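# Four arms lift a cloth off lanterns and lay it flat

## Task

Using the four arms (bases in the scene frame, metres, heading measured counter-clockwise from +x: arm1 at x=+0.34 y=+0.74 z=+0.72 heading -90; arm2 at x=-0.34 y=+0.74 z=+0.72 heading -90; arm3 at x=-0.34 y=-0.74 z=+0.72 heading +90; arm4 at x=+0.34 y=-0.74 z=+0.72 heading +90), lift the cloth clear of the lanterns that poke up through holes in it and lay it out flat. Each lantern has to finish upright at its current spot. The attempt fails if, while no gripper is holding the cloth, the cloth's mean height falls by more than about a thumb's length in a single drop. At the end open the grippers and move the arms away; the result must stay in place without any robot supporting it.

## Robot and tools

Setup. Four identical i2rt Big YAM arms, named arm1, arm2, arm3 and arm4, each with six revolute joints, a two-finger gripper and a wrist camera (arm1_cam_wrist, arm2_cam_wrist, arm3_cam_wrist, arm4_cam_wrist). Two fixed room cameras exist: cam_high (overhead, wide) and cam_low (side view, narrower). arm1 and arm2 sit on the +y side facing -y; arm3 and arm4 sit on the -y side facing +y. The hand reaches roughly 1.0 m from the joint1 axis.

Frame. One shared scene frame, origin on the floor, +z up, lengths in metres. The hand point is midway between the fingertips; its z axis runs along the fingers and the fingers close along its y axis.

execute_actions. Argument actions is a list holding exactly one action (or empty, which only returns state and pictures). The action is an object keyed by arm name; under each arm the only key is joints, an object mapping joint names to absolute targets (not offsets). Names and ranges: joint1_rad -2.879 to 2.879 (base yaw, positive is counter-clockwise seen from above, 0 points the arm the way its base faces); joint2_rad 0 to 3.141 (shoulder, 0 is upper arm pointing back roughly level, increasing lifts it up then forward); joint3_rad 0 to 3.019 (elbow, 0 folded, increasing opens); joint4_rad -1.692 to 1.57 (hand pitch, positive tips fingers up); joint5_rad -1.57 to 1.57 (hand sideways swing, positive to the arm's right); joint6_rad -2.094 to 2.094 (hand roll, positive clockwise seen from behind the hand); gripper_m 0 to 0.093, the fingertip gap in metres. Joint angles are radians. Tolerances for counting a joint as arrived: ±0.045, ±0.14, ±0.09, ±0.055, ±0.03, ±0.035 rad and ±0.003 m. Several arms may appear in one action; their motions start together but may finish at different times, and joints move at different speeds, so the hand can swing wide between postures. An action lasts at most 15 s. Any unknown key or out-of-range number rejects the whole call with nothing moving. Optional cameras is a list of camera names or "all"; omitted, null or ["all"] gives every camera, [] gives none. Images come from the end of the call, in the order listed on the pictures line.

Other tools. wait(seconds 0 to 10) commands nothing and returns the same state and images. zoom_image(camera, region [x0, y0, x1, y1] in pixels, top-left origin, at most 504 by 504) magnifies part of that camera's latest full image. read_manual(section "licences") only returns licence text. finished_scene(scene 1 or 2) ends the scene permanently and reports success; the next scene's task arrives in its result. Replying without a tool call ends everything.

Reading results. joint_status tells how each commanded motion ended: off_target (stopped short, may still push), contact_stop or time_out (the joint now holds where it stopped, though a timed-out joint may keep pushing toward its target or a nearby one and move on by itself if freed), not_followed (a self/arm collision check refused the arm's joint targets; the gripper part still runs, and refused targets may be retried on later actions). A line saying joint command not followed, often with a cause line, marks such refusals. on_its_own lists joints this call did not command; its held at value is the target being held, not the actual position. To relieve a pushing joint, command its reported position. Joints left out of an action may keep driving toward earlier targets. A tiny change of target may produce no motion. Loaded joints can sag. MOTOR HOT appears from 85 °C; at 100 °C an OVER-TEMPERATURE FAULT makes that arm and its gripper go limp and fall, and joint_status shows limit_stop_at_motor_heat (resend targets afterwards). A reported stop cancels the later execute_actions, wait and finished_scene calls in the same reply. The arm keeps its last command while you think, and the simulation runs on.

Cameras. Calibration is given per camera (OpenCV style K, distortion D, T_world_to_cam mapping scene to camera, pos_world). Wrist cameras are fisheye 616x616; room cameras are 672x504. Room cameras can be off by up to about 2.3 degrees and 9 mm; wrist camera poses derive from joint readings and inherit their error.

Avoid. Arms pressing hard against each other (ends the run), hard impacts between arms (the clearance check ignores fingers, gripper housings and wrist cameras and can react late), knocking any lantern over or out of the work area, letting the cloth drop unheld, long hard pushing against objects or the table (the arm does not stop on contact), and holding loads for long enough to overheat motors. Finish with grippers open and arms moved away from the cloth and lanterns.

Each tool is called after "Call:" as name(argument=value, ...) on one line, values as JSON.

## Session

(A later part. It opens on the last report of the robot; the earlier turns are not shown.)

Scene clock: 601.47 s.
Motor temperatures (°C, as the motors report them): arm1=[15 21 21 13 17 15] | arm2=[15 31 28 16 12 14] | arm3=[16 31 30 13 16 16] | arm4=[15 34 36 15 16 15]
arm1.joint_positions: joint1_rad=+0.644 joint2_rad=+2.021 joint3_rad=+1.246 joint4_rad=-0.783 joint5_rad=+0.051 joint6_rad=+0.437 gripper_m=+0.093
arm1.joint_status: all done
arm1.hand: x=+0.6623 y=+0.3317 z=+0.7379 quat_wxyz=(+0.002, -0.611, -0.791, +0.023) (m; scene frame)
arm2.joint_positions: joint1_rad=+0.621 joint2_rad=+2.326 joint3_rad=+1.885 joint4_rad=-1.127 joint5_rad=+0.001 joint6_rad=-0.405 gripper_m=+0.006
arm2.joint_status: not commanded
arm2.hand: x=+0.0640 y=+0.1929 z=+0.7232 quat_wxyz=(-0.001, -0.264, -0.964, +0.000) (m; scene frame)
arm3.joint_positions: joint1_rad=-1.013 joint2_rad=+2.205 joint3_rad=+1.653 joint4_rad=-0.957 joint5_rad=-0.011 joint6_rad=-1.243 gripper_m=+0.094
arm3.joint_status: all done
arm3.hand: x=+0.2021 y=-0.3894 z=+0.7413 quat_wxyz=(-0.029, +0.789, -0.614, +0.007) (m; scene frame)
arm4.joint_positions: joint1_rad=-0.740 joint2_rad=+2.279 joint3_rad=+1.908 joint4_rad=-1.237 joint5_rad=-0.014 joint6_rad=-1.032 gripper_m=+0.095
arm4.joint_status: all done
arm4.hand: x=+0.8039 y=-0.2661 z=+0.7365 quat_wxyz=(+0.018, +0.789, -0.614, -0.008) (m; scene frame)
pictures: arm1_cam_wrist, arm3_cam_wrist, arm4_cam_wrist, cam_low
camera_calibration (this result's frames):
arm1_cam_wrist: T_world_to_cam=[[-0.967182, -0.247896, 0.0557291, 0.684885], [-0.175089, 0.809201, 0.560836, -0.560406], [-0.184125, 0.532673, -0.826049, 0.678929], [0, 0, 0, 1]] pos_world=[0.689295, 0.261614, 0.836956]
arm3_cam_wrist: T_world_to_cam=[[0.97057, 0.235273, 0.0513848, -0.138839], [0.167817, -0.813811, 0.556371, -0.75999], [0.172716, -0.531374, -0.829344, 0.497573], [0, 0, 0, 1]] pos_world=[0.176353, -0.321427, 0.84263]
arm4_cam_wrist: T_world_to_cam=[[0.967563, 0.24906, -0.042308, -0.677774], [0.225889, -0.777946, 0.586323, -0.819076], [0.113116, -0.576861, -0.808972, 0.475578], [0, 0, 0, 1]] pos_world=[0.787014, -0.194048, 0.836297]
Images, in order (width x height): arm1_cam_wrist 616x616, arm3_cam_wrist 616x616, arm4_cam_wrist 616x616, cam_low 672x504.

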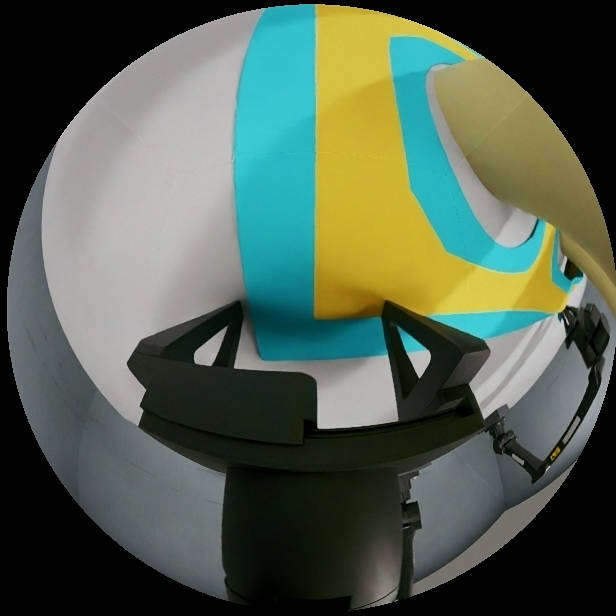

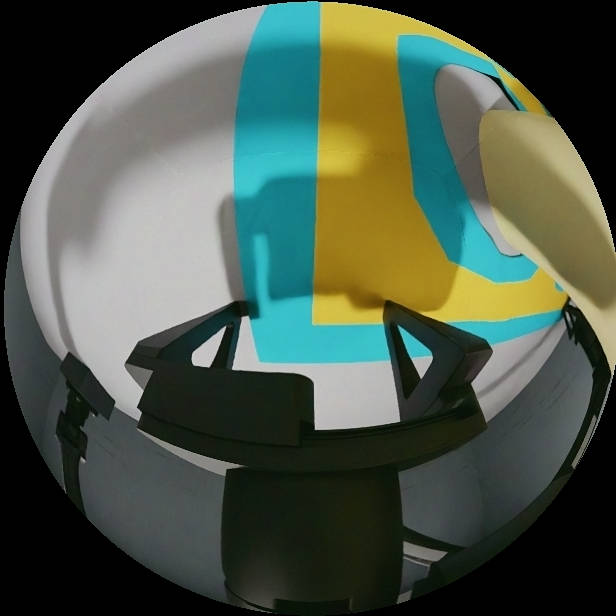

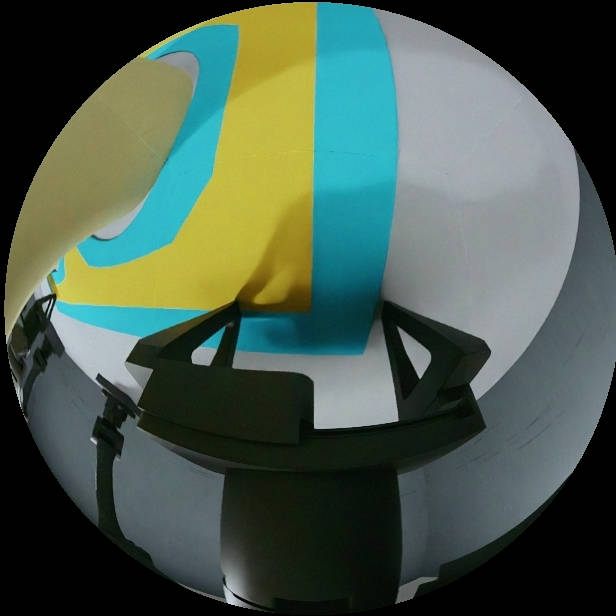

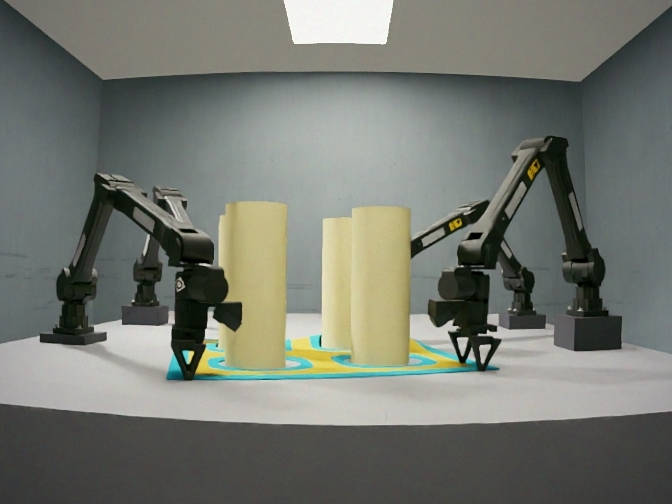

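Call:
execute_actions(actions=[{"arm4": {"joints": {"gripper_m": 0.0}}}], cameras=["arm4_cam_wrist", "cam_high", "cam_low"])

Scene clock: 614.07 s.
Motor temperatures (°C, as the motors report them): arm1=[15 20 21 13 17 15] | arm2=[15 31 28 16 12 14] | arm3=[16 31 29 13 16 16] | arm4=[15 33 35 15 16 15]
arm1.joint_positions: joint1_rad=+0.644 joint2_rad=+2.021 joint3_rad=+1.246 joint4_rad=-0.783 joint5_rad=+0.051 joint6_rad=+0.437 gripper_m=+0.093
arm1.joint_status: not commanded
arm1.hand: x=+0.6623 y=+0.3317 z=+0.7379 quat_wxyz=(+0.002, -0.611, -0.791, +0.023) (m; scene frame)
arm2.joint_positions: joint1_rad=+0.621 joint2_rad=+2.326 joint3_rad=+1.885 joint4_rad=-1.127 joint5_rad=+0.001 joint6_rad=-0.405 gripper_m=+0.006
arm2.joint_status: not commanded
arm2.hand: x=+0.0640 y=+0.1929 z=+0.7232 quat_wxyz=(-0.001, -0.264, -0.964, +0.000) (m; scene frame)
arm3.joint_positions: joint1_rad=-1.013 joint2_rad=+2.205 joint3_rad=+1.653 joint4_rad=-0.956 joint5_rad=-0.011 joint6_rad=-1.243 gripper_m=+0.094
arm3.joint_status: not commanded
arm3.hand: x=+0.2022 y=-0.3894 z=+0.7413 quat_wxyz=(-0.029, +0.789, -0.614, +0.007) (m; scene frame)
arm4.joint_positions: joint1_rad=-0.739 joint2_rad=+2.278 joint3_rad=+1.908 joint4_rad=-1.247 joint5_rad=-0.021 joint6_rad=-1.031 gripper_m=+0.005
arm4.joint_status: gripper_m off_target (ended at +0.005, target +0.000)
arm4.hand: x=+0.8009 y=-0.2662 z=+0.7371 quat_wxyz=(+0.022, +0.789, -0.614, -0.012) (m; scene frame)
pictures: arm4_cam_wrist, cam_high, cam_low
camera_calibration (this result's frames):
arm4_cam_wrist: T_world_to_cam=[[0.967134, 0.248695, -0.0529445, -0.666684], [0.231814, -0.776846, 0.585468, -0.822668], [0.104473, -0.578499, -0.808965, 0.482816], [0, 0, 0, 1]] pos_world=[0.785037, -0.193976, 0.83693]
Images, in order (width x height): arm4_cam_wrist 616x616, cam_high 672x504, cam_low 672x504.

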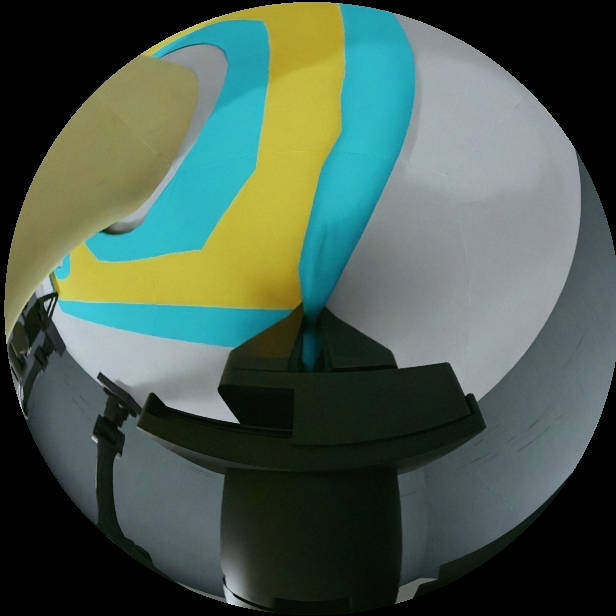

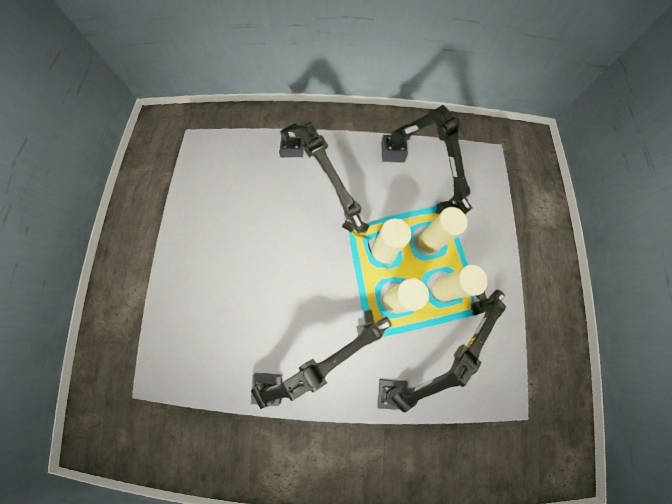

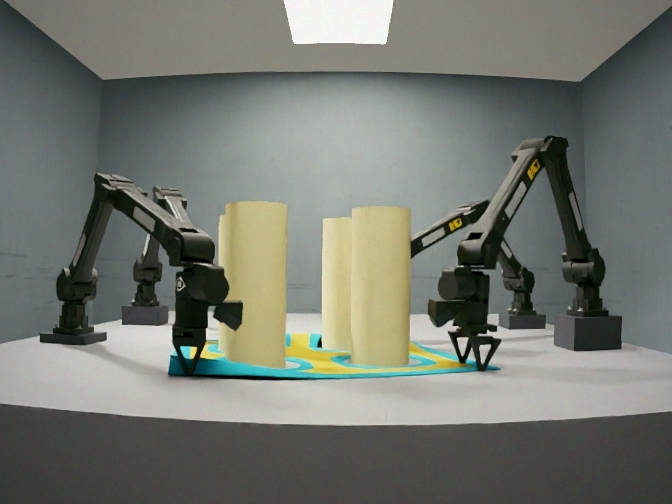

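Call:
execute_actions(actions=[], cameras=["arm1_cam_wrist", "arm2_cam_wrist", "arm3_cam_wrist"])

Scene clock: 620.00 s.
Motor temperatures (°C, as the motors report them): arm1=[15 20 21 13 17 15] | arm2=[15 31 28 16 12 14] | arm3=[16 31 29 13 16 16] | arm4=[15 33 35 15 16 15]
arm1.joint_positions: joint1_rad=+0.644 joint2_rad=+2.021 joint3_rad=+1.246 joint4_rad=-0.783 joint5_rad=+0.051 joint6_rad=+0.437 gripper_m=+0.093
arm1.joint_status: not commanded
arm1.hand: x=+0.6623 y=+0.3317 z=+0.7379 quat_wxyz=(+0.002, -0.611, -0.791, +0.023) (m; scene frame)
arm2.joint_positions: joint1_rad=+0.621 joint2_rad=+2.326 joint3_rad=+1.885 joint4_rad=-1.127 joint5_rad=+0.001 joint6_rad=-0.405 gripper_m=+0.006
arm2.joint_status: not commanded
arm2.hand: x=+0.0640 y=+0.1929 z=+0.7232 quat_wxyz=(-0.001, -0.264, -0.964, +0.000) (m; scene frame)
arm3.joint_positions: joint1_rad=-1.013 joint2_rad=+2.205 joint3_rad=+1.653 joint4_rad=-0.956 joint5_rad=-0.011 joint6_rad=-1.243 gripper_m=+0.094
arm3.joint_status: not commanded
arm3.hand: x=+0.2022 y=-0.3894 z=+0.7413 quat_wxyz=(-0.029, +0.789, -0.614, +0.007) (m; scene frame)
arm4.joint_positions: joint1_rad=-0.739 joint2_rad=+2.278 joint3_rad=+1.908 joint4_rad=-1.247 joint5_rad=-0.021 joint6_rad=-1.031 gripper_m=+0.005
arm4.joint_status: gripper_m off_target (ended at +0.005, target +0.000)
arm4.hand: x=+0.8009 y=-0.2662 z=+0.7371 quat_wxyz=(+0.022, +0.789, -0.614, -0.012) (m; scene frame)
pictures: arm1_cam_wrist, arm2_cam_wrist, arm3_cam_wrist
camera_calibration (this result's frames):
arm1_cam_wrist: T_world_to_cam=[[-0.967182, -0.247896, 0.0557291, 0.684885], [-0.175089, 0.809201, 0.560836, -0.560406], [-0.184125, 0.532673, -0.826049, 0.678929], [0, 0, 0, 1]] pos_world=[0.689295, 0.261614, 0.836956]
arm2_cam_wrist: T_world_to_cam=[[-0.508895, -0.86081, 0.00563817, 0.196688], [-0.705488, 0.420806, 0.570271, -0.439433], [-0.493268, 0.28623, -0.821437, 0.701096], [0, 0, 0, 1]] pos_world=[0.135907, 0.153552, 0.825394]
arm3_cam_wrist: T_world_to_cam=[[0.970553, 0.235264, 0.0517441, -0.139193], [0.167641, -0.813927, 0.556255, -0.759889], [0.172983, -0.531201, -0.829399, 0.497645], [0, 0, 0, 1]] pos_world=[0.176399, -0.321397, 0.842641]
Images, in order (width x height): arm1_cam_wrist 616x616, arm2_cam_wrist 616x616, arm3_cam_wrist 616x616.

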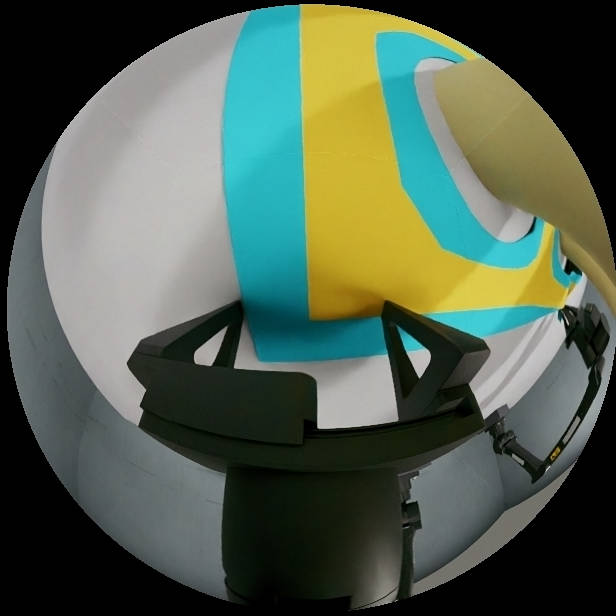

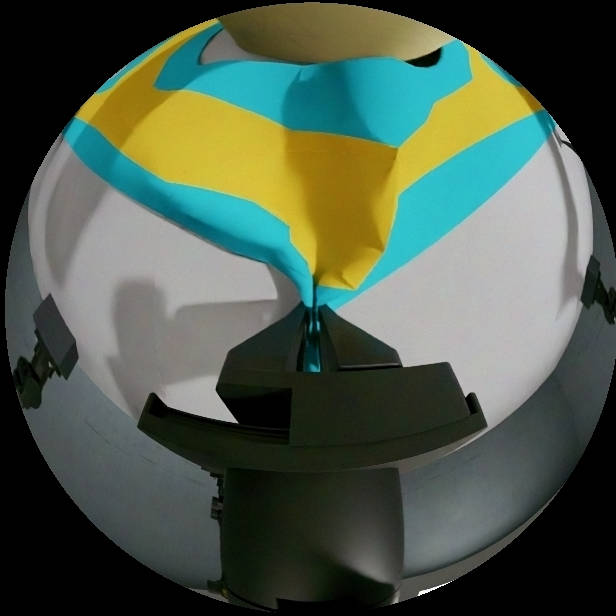

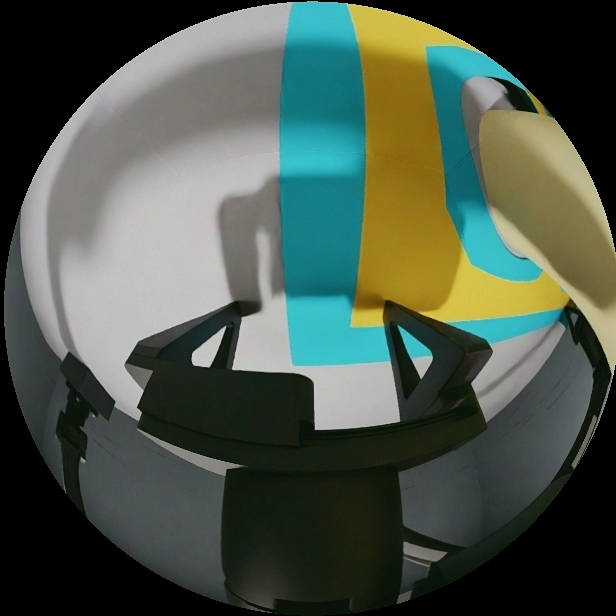

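Call:
zoom_image(camera="arm1_cam_wrist", region=[180, 240, 420, 400])

Call:
execute_actions(actions=[{"arm3": {"joints": {"joint1_rad": -1.033, "joint3_rad": 1.80, "joint4_rad": -1.033, "joint6_rad": -1.265}}}], cameras=["arm3_cam_wrist", "cam_high"])

Region (180, 240, 420, 400) of arm1_cam_wrist's 616x616 image, scaled by 2.100, with more detail than that image has.

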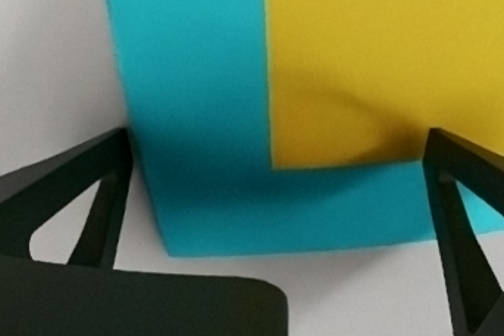

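Scene clock: 667.60 s.
Motor temperatures (°C, as the motors report them): arm1=[15 20 21 13 17 15] | arm2=[15 31 28 16 12 14] | arm3=[16 31 29 13 16 16] | arm4=[15 33 35 15 16 15]
arm1.joint_positions: joint1_rad=+0.644 joint2_rad=+2.021 joint3_rad=+1.246 joint4_rad=-0.783 joint5_rad=+0.051 joint6_rad=+0.437 gripper_m=+0.093
arm1.joint_status: not commanded
arm1.hand: x=+0.6623 y=+0.3317 z=+0.7379 quat_wxyz=(+0.002, -0.611, -0.791, +0.023) (m; scene frame)
arm2.joint_positions: joint1_rad=+0.621 joint2_rad=+2.326 joint3_rad=+1.885 joint4_rad=-1.127 joint5_rad=+0.001 joint6_rad=-0.405 gripper_m=+0.006
arm2.joint_status: not commanded
arm2.hand: x=+0.0640 y=+0.1929 z=+0.7232 quat_wxyz=(-0.001, -0.264, -0.964, +0.000) (m; scene frame)
arm3.joint_positions: joint1_rad=-1.022 joint2_rad=+2.217 joint3_rad=+1.770 joint4_rad=-1.016 joint5_rad=-0.011 joint6_rad=-1.256 gripper_m=+0.094
arm3.joint_status: all done
arm3.hand: x=+0.2332 y=-0.3760 z=+0.7742 quat_wxyz=(-0.050, +0.790, -0.611, +0.015) (m; scene frame)
arm4.joint_positions: joint1_rad=-0.739 joint2_rad=+2.278 joint3_rad=+1.908 joint4_rad=-1.247 joint5_rad=-0.021 joint6_rad=-1.031 gripper_m=+0.005
arm4.joint_status: not commanded
arm4.hand: x=+0.8009 y=-0.2662 z=+0.7371 quat_wxyz=(+0.022, +0.789, -0.614, -0.012) (m; scene frame)
pictures: arm3_cam_wrist, cam_high
camera_calibration (this result's frames):
arm3_cam_wrist: T_world_to_cam=[[0.966688, 0.237819, 0.0946424, -0.20549], [0.150075, -0.826154, 0.543091, -0.762812], [0.207347, -0.510796, -0.834323, 0.530072], [0, 0, 0, 1]] pos_world=[0.203216, -0.310572, 0.875975]
Images, in order (width x height): arm3_cam_wrist 616x616, cam_high 672x504.

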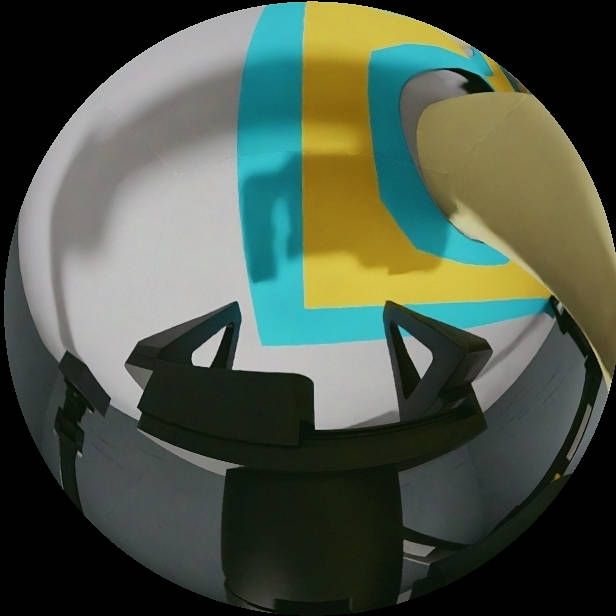

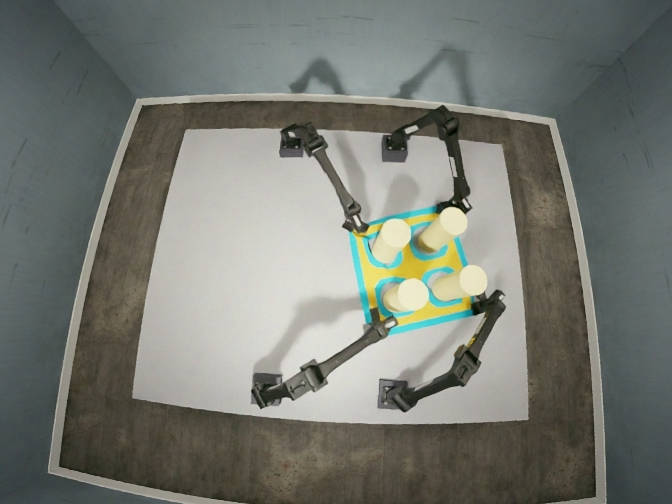

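Call:
execute_actions(actions=[{"arm3": {"joints": {"joint2_rad": 2.30, "joint4_rad": -1.062}}}], cameras=["arm3_cam_wrist"])

Scene clock: 685.40 s.
Motor temperatures (°C, as the motors report them): arm1=[15 20 21 13 17 15] | arm2=[15 31 28 16 12 14] | arm3=[16 32 32 13 16 16] | arm4=[15 34 36 15 16 15]
arm1.joint_positions: joint1_rad=+0.644 joint2_rad=+2.021 joint3_rad=+1.246 joint4_rad=-0.783 joint5_rad=+0.051 joint6_rad=+0.437 gripper_m=+0.093
arm1.joint_status: not commanded
arm1.hand: x=+0.6623 y=+0.3317 z=+0.7379 quat_wxyz=(+0.002, -0.611, -0.791, +0.023) (m; scene frame)
arm2.joint_positions: joint1_rad=+0.621 joint2_rad=+2.326 joint3_rad=+1.885 joint4_rad=-1.127 joint5_rad=+0.001 joint6_rad=-0.405 gripper_m=+0.006
arm2.joint_status: not commanded
arm2.hand: x=+0.0640 y=+0.1929 z=+0.7232 quat_wxyz=(-0.001, -0.264, -0.964, +0.000) (m; scene frame)
arm3.joint_positions: joint1_rad=-1.022 joint2_rad=+2.267 joint3_rad=+1.777 joint4_rad=-1.045 joint5_rad=-0.010 joint6_rad=-1.257 gripper_m=+0.094
arm3.joint_status: all done
arm3.hand: x=+0.2229 y=-0.3831 z=+0.7433 quat_wxyz=(-0.016, +0.791, -0.612, +0.004) (m; scene frame)
arm4.joint_positions: joint1_rad=-0.739 joint2_rad=+2.278 joint3_rad=+1.908 joint4_rad=-1.247 joint5_rad=-0.021 joint6_rad=-1.031 gripper_m=+0.005
arm4.joint_status: not commanded
arm4.hand: x=+0.8009 y=-0.2662 z=+0.7371 quat_wxyz=(+0.022, +0.789, -0.614, -0.012) (m; scene frame)
pictures: arm3_cam_wrist
camera_calibration (this result's frames):
arm3_cam_wrist: T_world_to_cam=[[0.970194, 0.240863, 0.0266207, -0.139967], [0.183997, -0.803683, 0.565896, -0.766292], [0.157698, -0.544131, -0.824047, 0.49352], [0, 0, 0, 1]] pos_world=[0.198964, -0.313604, 0.844051]
Images, in order (width x height): arm3_cam_wrist 616x616.

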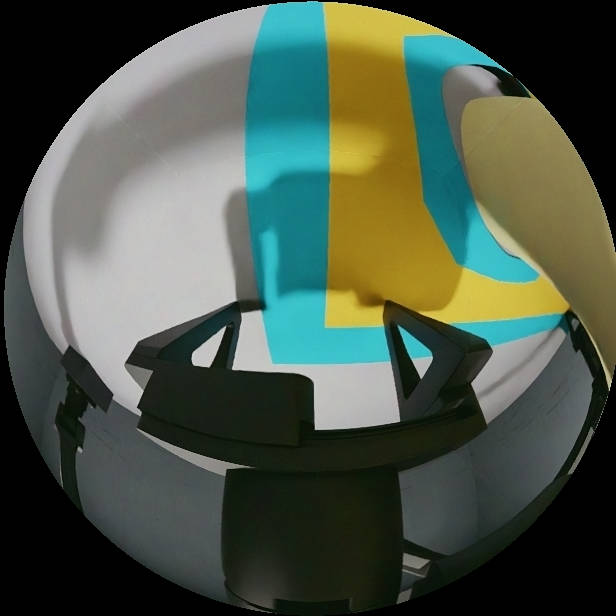

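Call:
execute_actions(actions=[{"arm3": {"joints": {"joint2_rad": 2.315}}}], cameras=["arm3_cam_wrist"])

Scene clock: 689.23 s.
Motor temperatures (°C, as the motors report them): arm1=[15 20 21 13 17 15] | arm2=[15 31 28 16 12 14] | arm3=[16 32 33 13 16 16] | arm4=[15 34 36 15 16 15]
arm1.joint_positions: joint1_rad=+0.644 joint2_rad=+2.021 joint3_rad=+1.246 joint4_rad=-0.783 joint5_rad=+0.051 joint6_rad=+0.437 gripper_m=+0.093
arm1.joint_status: not commanded
arm1.hand: x=+0.6623 y=+0.3317 z=+0.7379 quat_wxyz=(+0.002, -0.611, -0.791, +0.023) (m; scene frame)
arm2.joint_positions: joint1_rad=+0.621 joint2_rad=+2.326 joint3_rad=+1.885 joint4_rad=-1.127 joint5_rad=+0.001 joint6_rad=-0.405 gripper_m=+0.006
arm2.joint_status: not commanded
arm2.hand: x=+0.0640 y=+0.1929 z=+0.7232 quat_wxyz=(-0.001, -0.264, -0.964, +0.000) (m; scene frame)
arm3.joint_positions: joint1_rad=-1.022 joint2_rad=+2.268 joint3_rad=+1.777 joint4_rad=-1.045 joint5_rad=-0.010 joint6_rad=-1.257 gripper_m=+0.094
arm3.joint_status: all done
arm3.hand: x=+0.2228 y=-0.3832 z=+0.7431 quat_wxyz=(-0.016, +0.791, -0.612, +0.004) (m; scene frame)
arm4.joint_positions: joint1_rad=-0.739 joint2_rad=+2.278 joint3_rad=+1.908 joint4_rad=-1.247 joint5_rad=-0.021 joint6_rad=-1.031 gripper_m=+0.005
arm4.joint_status: not commanded
arm4.hand: x=+0.8009 y=-0.2662 z=+0.7371 quat_wxyz=(+0.022, +0.789, -0.614, -0.012) (m; scene frame)
pictures: arm3_cam_wrist
camera_calibration (this result's frames):
arm3_cam_wrist: T_world_to_cam=[[0.970203, 0.240866, 0.0262593, -0.139628], [0.184177, -0.803568, 0.566002, -0.766249], [0.157432, -0.5443, -0.823986, 0.493256], [0, 0, 0, 1]] pos_world=[0.198939, -0.313622, 0.8438]
Images, in order (width x height): arm3_cam_wrist 616x616.

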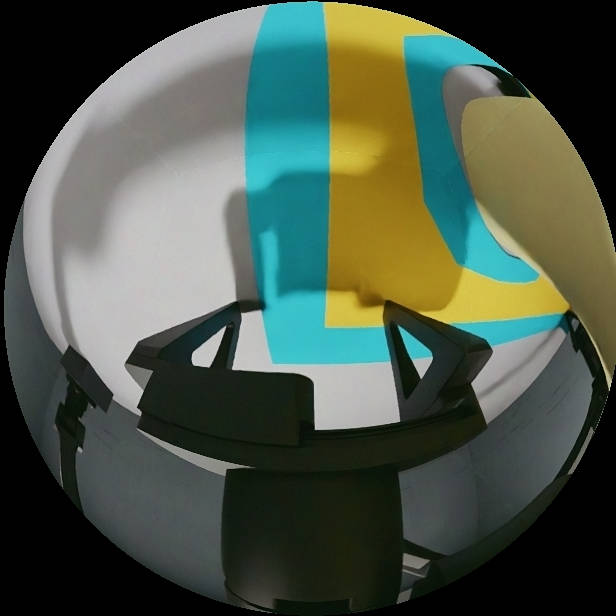

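Call:
execute_actions(actions=[{"arm3": {"joints": {"joint2_rad": 2.24, "joint3_rad": 1.76, "joint4_rad": -0.985}}}], cameras=[])

Scene clock: 717.30 s.
Motor temperatures (°C, as the motors report them): arm1=[15 20 21 13 17 15] | arm2=[15 31 29 16 12 14] | arm3=[16 32 33 13 16 16] | arm4=[15 34 36 15 16 15]
arm1.joint_positions: joint1_rad=+0.644 joint2_rad=+2.021 joint3_rad=+1.246 joint4_rad=-0.783 joint5_rad=+0.051 joint6_rad=+0.437 gripper_m=+0.093
arm1.joint_status: not commanded
arm1.hand: x=+0.6623 y=+0.3317 z=+0.7379 quat_wxyz=(+0.002, -0.611, -0.791, +0.023) (m; scene frame)
arm2.joint_positions: joint1_rad=+0.621 joint2_rad=+2.326 joint3_rad=+1.885 joint4_rad=-1.127 joint5_rad=+0.001 joint6_rad=-0.405 gripper_m=+0.006
arm2.joint_status: not commanded
arm2.hand: x=+0.0640 y=+0.1929 z=+0.7232 quat_wxyz=(-0.001, -0.264, -0.964, +0.000) (m; scene frame)
arm3.joint_positions: joint1_rad=-1.022 joint2_rad=+2.238 joint3_rad=+1.770 joint4_rad=-1.003 joint5_rad=-0.010 joint6_rad=-1.257 gripper_m=+0.094
arm3.joint_status: all done
arm3.hand: x=+0.2335 y=-0.3763 z=+0.7604 quat_wxyz=(-0.047, +0.790, -0.611, +0.015) (m; scene frame)
arm4.joint_positions: joint1_rad=-0.739 joint2_rad=+2.278 joint3_rad=+1.908 joint4_rad=-1.247 joint5_rad=-0.021 joint6_rad=-1.031 gripper_m=+0.005
arm4.joint_status: not commanded
arm4.hand: x=+0.8009 y=-0.2662 z=+0.7371 quat_wxyz=(+0.022, +0.789, -0.614, -0.012) (m; scene frame)
pictures: none
No camera images: the call's "cameras" was empty. Leave "cameras" out to get every camera's image.

Call:
execute_actions(actions=[{"arm3": {"joints": {"joint2_rad": 2.308}}}], cameras=["arm3_cam_wrist"])

Call:
zoom_image(camera="arm3_cam_wrist", region=[180, 240, 420, 400])

Scene clock: 723.20 s.
Motor temperatures (°C, as the motors report them): arm1=[15 20 21 13 17 15] | arm2=[15 31 29 16 12 14] | arm3=[16 33 32 13 16 16] | arm4=[15 34 36 15 16 15]
arm1.joint_positions: joint1_rad=+0.644 joint2_rad=+2.021 joint3_rad=+1.246 joint4_rad=-0.783 joint5_rad=+0.051 joint6_rad=+0.437 gripper_m=+0.093
arm1.joint_status: not commanded
arm1.hand: x=+0.6623 y=+0.3317 z=+0.7379 quat_wxyz=(+0.002, -0.611, -0.791, +0.023) (m; scene frame)
arm2.joint_positions: joint1_rad=+0.621 joint2_rad=+2.326 joint3_rad=+1.885 joint4_rad=-1.127 joint5_rad=+0.001 joint6_rad=-0.405 gripper_m=+0.006
arm2.joint_status: not commanded
arm2.hand: x=+0.0640 y=+0.1929 z=+0.7232 quat_wxyz=(-0.001, -0.264, -0.964, +0.000) (m; scene frame)
arm3.joint_positions: joint1_rad=-1.022 joint2_rad=+2.267 joint3_rad=+1.770 joint4_rad=-0.999 joint5_rad=-0.010 joint6_rad=-1.257 gripper_m=+0.094
arm3.joint_status: all done
arm3.hand: x=+0.2302 y=-0.3786 z=+0.7419 quat_wxyz=(-0.035, +0.791, -0.611, +0.010) (m; scene frame)
arm4.joint_positions: joint1_rad=-0.739 joint2_rad=+2.278 joint3_rad=+1.908 joint4_rad=-1.247 joint5_rad=-0.021 joint6_rad=-1.031 gripper_m=+0.005
arm4.joint_status: not commanded
arm4.hand: x=+0.8009 y=-0.2662 z=+0.7371 quat_wxyz=(+0.022, +0.789, -0.614, -0.012) (m; scene frame)
pictures: arm3_cam_wrist
camera_calibration (this result's frames):
arm3_cam_wrist: T_world_to_cam=[[0.968611, 0.240119, 0.0643128, -0.176031], [0.165527, -0.816043, 0.553783, -0.75464], [0.185456, -0.525754, -0.830174, 0.498765], [0, 0, 0, 1]] pos_world=[0.202921, -0.311322, 0.843289]
Images, in order (width x height): arm3_cam_wrist 616x616.

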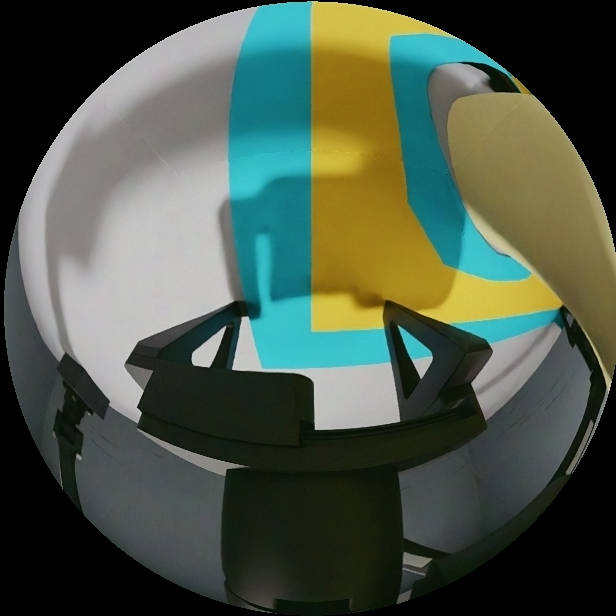

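Region (180, 240, 420, 400) of arm3_cam_wrist's 616x616 image, scaled by 2.100, with more detail than that image has.

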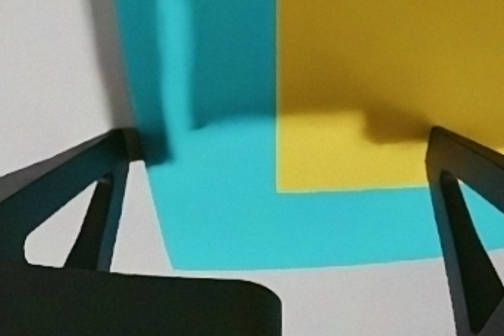

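Call:
execute_actions(actions=[{"arm3": {"joints": {"gripper_m": 0.0}}}])

Scene clock: 727.03 s.
Motor temperatures (°C, as the motors report them): arm1=[15 20 21 13 17 15] | arm2=[15 31 29 16 12 14] | arm3=[16 33 32 13 16 16] | arm4=[15 34 36 15 16 15]
arm1.joint_positions: joint1_rad=+0.644 joint2_rad=+2.021 joint3_rad=+1.246 joint4_rad=-0.783 joint5_rad=+0.051 joint6_rad=+0.437 gripper_m=+0.093
arm1.joint_status: not commanded
arm1.hand: x=+0.6623 y=+0.3317 z=+0.7379 quat_wxyz=(+0.002, -0.611, -0.791, +0.023) (m; scene frame)
arm2.joint_positions: joint1_rad=+0.621 joint2_rad=+2.326 joint3_rad=+1.885 joint4_rad=-1.127 joint5_rad=+0.001 joint6_rad=-0.405 gripper_m=+0.006
arm2.joint_status: not commanded
arm2.hand: x=+0.0640 y=+0.1929 z=+0.7232 quat_wxyz=(-0.001, -0.264, -0.964, +0.000) (m; scene frame)
arm3.joint_positions: joint1_rad=-1.024 joint2_rad=+2.267 joint3_rad=+1.770 joint4_rad=-0.988 joint5_rad=-0.011 joint6_rad=-1.258 gripper_m=+0.004
arm3.joint_status: gripper_m off_target (ended at +0.004, target +0.000)
arm3.hand: x=+0.2330 y=-0.3779 z=+0.7421 quat_wxyz=(-0.040, +0.790, -0.612, +0.012) (m; scene frame)
arm4.joint_positions: joint1_rad=-0.739 joint2_rad=+2.278 joint3_rad=+1.908 joint4_rad=-1.247 joint5_rad=-0.021 joint6_rad=-1.030 gripper_m=+0.005
arm4.joint_status: not commanded
arm4.hand: x=+0.8009 y=-0.2662 z=+0.7371 quat_wxyz=(+0.022, +0.789, -0.614, -0.012) (m; scene frame)
pictures: arm1_cam_wrist, arm2_cam_wrist, arm3_cam_wrist, arm4_cam_wrist, cam_high, cam_low
camera_calibration (this result's frames):
arm1_cam_wrist: T_world_to_cam=[[-0.967182, -0.247896, 0.0557291, 0.684885], [-0.175089, 0.809201, 0.560836, -0.560406], [-0.184125, 0.532673, -0.826049, 0.678929], [0, 0, 0, 1]] pos_world=[0.689295, 0.261614, 0.836956]
arm2_cam_wrist: T_world_to_cam=[[-0.508895, -0.86081, 0.00563817, 0.196688], [-0.705488, 0.420806, 0.570271, -0.439433], [-0.493268, 0.28623, -0.821437, 0.701096], [0, 0, 0, 1]] pos_world=[0.135907, 0.153552, 0.825394]
arm3_cam_wrist: T_world_to_cam=[[0.968234, 0.238674, 0.0745524, -0.186954], [0.159751, -0.819827, 0.549875, -0.75183], [0.192361, -0.520498, -0.831913, 0.50047], [0, 0, 0, 1]] pos_world=[0.20485, -0.311256, 0.843698]
arm4_cam_wrist: T_world_to_cam=[[0.967229, 0.248326, -0.0529413, -0.666861], [0.231514, -0.776924, 0.585483, -0.822459], [0.104259, -0.578553, -0.808954, 0.482965], [0, 0, 0, 1]] pos_world=[0.785064, -0.193968, 0.836928]
Images, in order (width x height): arm1_cam_wrist 616x616, arm2_cam_wrist 616x616, arm3_cam_wrist 616x616, arm4_cam_wrist 616x616, cam_high 672x504, cam_low 672x504.

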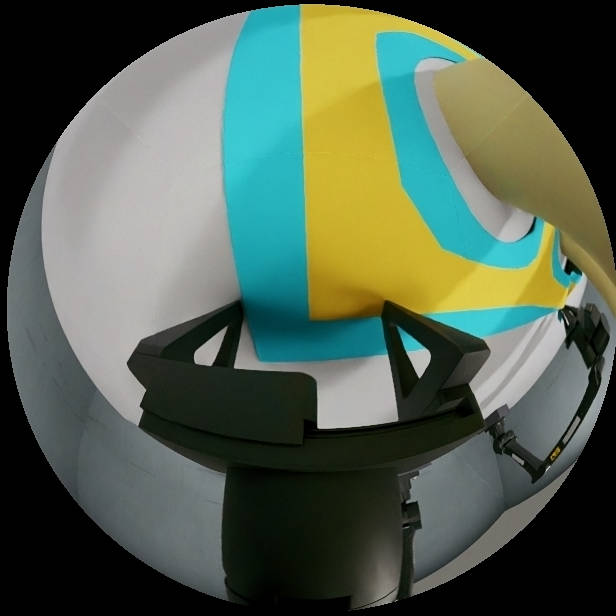

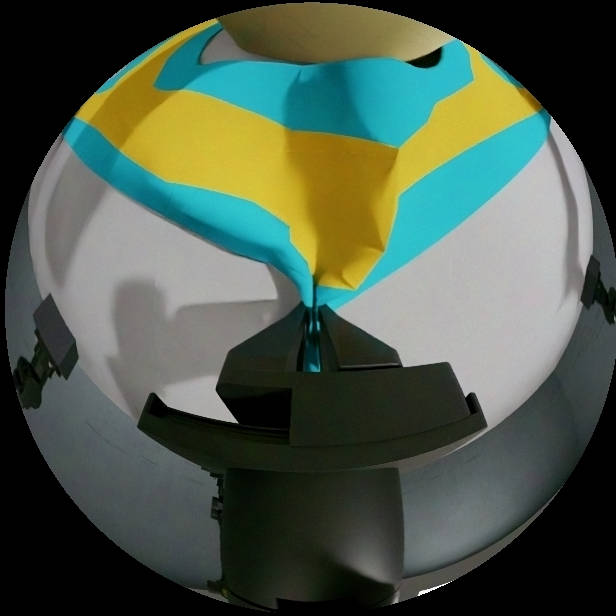

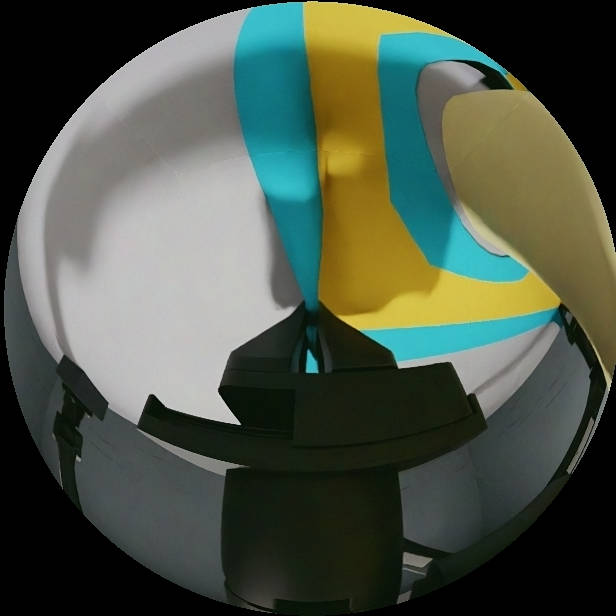

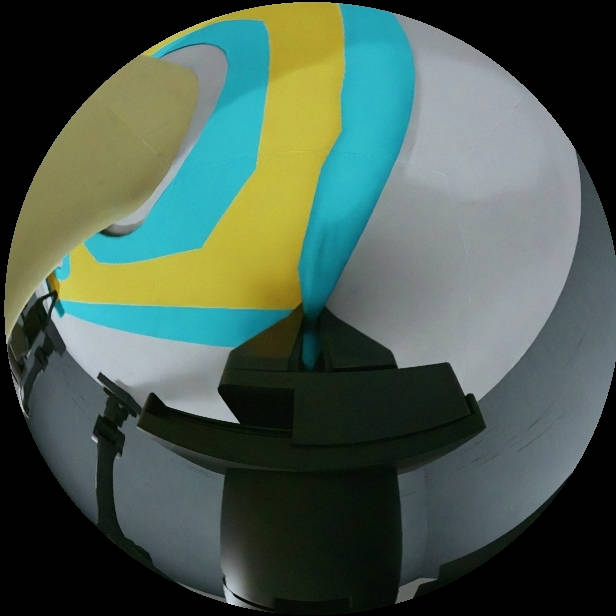

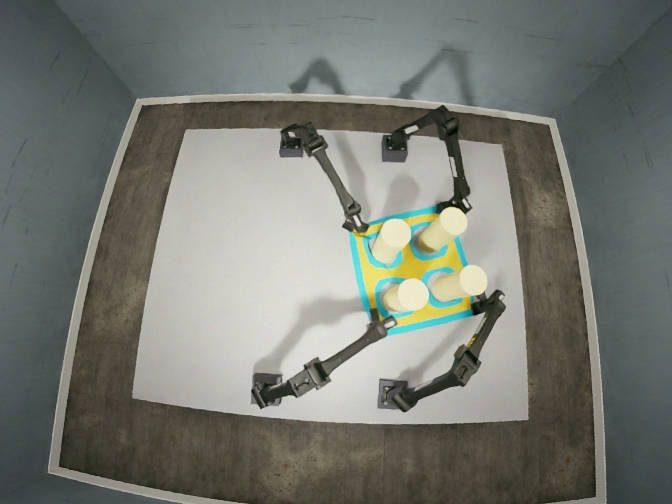

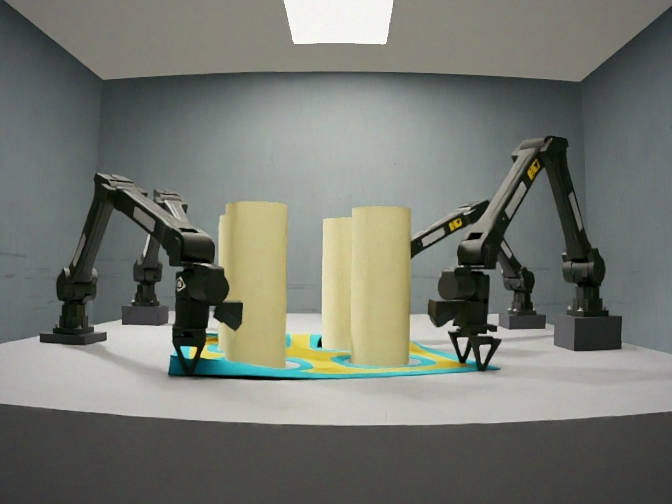

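Call:
execute_actions(actions=[{"arm1": {"joints": {"gripper_m": 0.0}}}])

Scene clock: 734.73 s.
Motor temperatures (°C, as the motors report them): arm1=[15 20 21 13 17 15] | arm2=[15 31 29 16 12 14] | arm3=[16 33 31 13 16 16] | arm4=[15 34 36 15 16 15]
arm1.joint_positions: joint1_rad=+0.647 joint2_rad=+2.021 joint3_rad=+1.246 joint4_rad=-0.782 joint5_rad=+0.061 joint6_rad=+0.437 gripper_m=+0.003
arm1.joint_status: gripper_m off_target (ended at +0.003, target +0.000)
arm1.hand: x=+0.6623 y=+0.3314 z=+0.7376 quat_wxyz=(+0.003, -0.610, -0.792, +0.027) (m; scene frame)
arm2.joint_positions: joint1_rad=+0.621 joint2_rad=+2.326 joint3_rad=+1.885 joint4_rad=-1.127 joint5_rad=+0.000 joint6_rad=-0.405 gripper_m=+0.006
arm2.joint_status: not commanded
arm2.hand: x=+0.0640 y=+0.1929 z=+0.7232 quat_wxyz=(-0.001, -0.264, -0.964, +0.000) (m; scene frame)
arm3.joint_positions: joint1_rad=-1.024 joint2_rad=+2.267 joint3_rad=+1.770 joint4_rad=-0.988 joint5_rad=-0.011 joint6_rad=-1.258 gripper_m=+0.004
arm3.joint_status: not commanded
arm3.hand: x=+0.2330 y=-0.3779 z=+0.7421 quat_wxyz=(-0.040, +0.790, -0.612, +0.012) (m; scene frame)
arm4.joint_positions: joint1_rad=-0.739 joint2_rad=+2.278 joint3_rad=+1.908 joint4_rad=-1.247 joint5_rad=-0.021 joint6_rad=-1.030 gripper_m=+0.005
arm4.joint_status: not commanded
arm4.hand: x=+0.8009 y=-0.2662 z=+0.7371 quat_wxyz=(+0.022, +0.789, -0.614, -0.012) (m; scene frame)
pictures: arm1_cam_wrist, arm2_cam_wrist, arm3_cam_wrist, arm4_cam_wrist, cam_high, cam_low
camera_calibration (this result's frames):
arm1_cam_wrist: T_world_to_cam=[[-0.96603, -0.250382, 0.0639977, 0.678754], [-0.173691, 0.812409, 0.556617, -0.55885], [-0.191359, 0.526593, -0.8283, 0.687332], [0, 0, 0, 1]] pos_world=[0.690156, 0.262019, 0.836944]
arm2_cam_wrist: T_world_to_cam=[[-0.508896, -0.860812, 0.00528771, 0.197002], [-0.705664, 0.420677, 0.570149, -0.439287], [-0.493015, 0.286415, -0.821524, 0.701123], [0, 0, 0, 1]] pos_world=[0.135928, 0.153567, 0.825407]
arm3_cam_wrist: T_world_to_cam=[[0.968234, 0.238674, 0.0745524, -0.186954], [0.159751, -0.819827, 0.549875, -0.75183], [0.192361, -0.520498, -0.831913, 0.50047], [0, 0, 0, 1]] pos_world=[0.20485, -0.311256, 0.843698]
arm4_cam_wrist: T_world_to_cam=[[0.967229, 0.248326, -0.0529413, -0.666861], [0.231514, -0.776924, 0.585483, -0.822459], [0.104259, -0.578553, -0.808954, 0.482965], [0, 0, 0, 1]] pos_world=[0.785064, -0.193968, 0.836928]
Images, in order (width x height): arm1_cam_wrist 616x616, arm2_cam_wrist 616x616, arm3_cam_wrist 616x616, arm4_cam_wrist 616x616, cam_high 672x504, cam_low 672x504.

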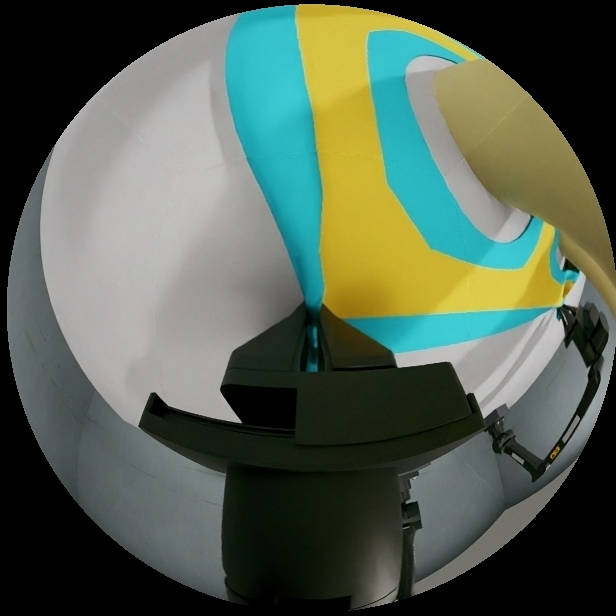

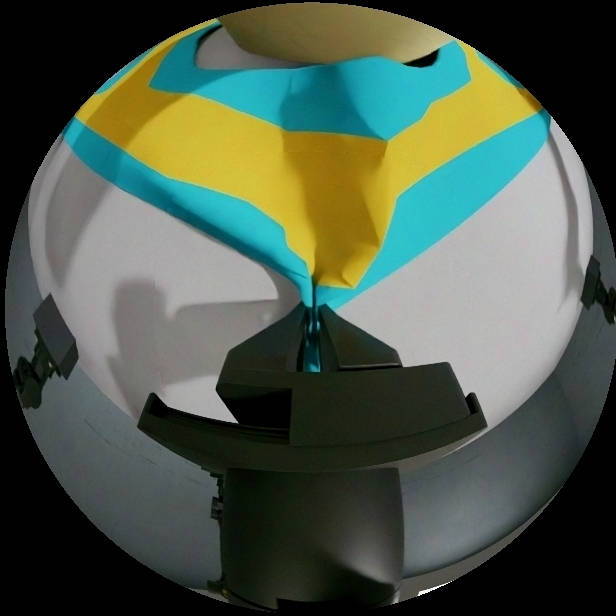

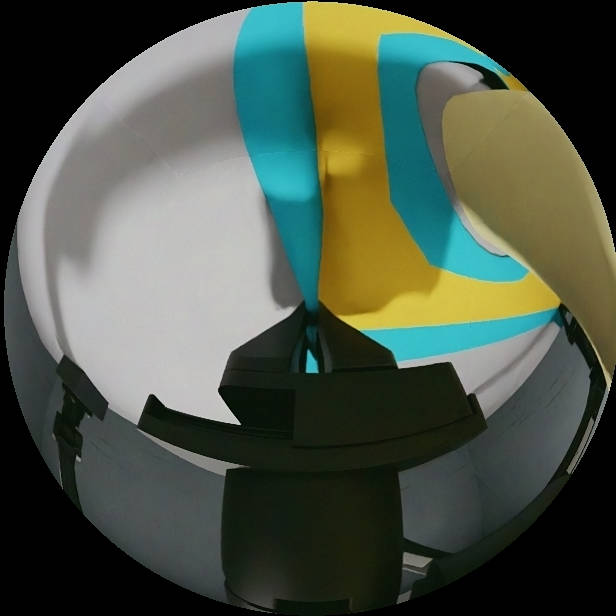

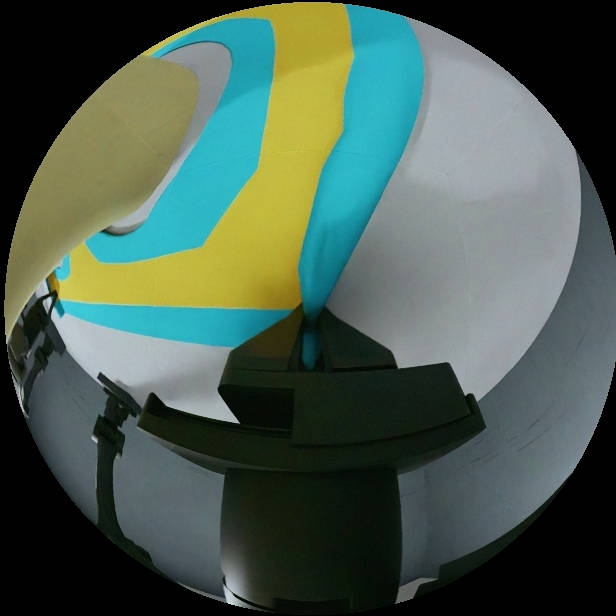

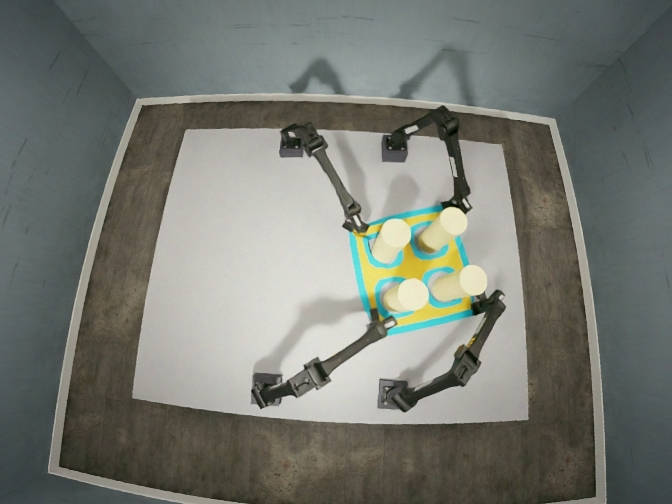

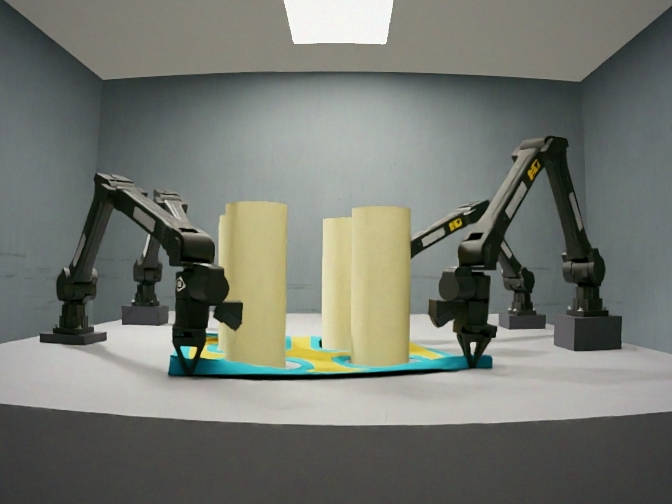

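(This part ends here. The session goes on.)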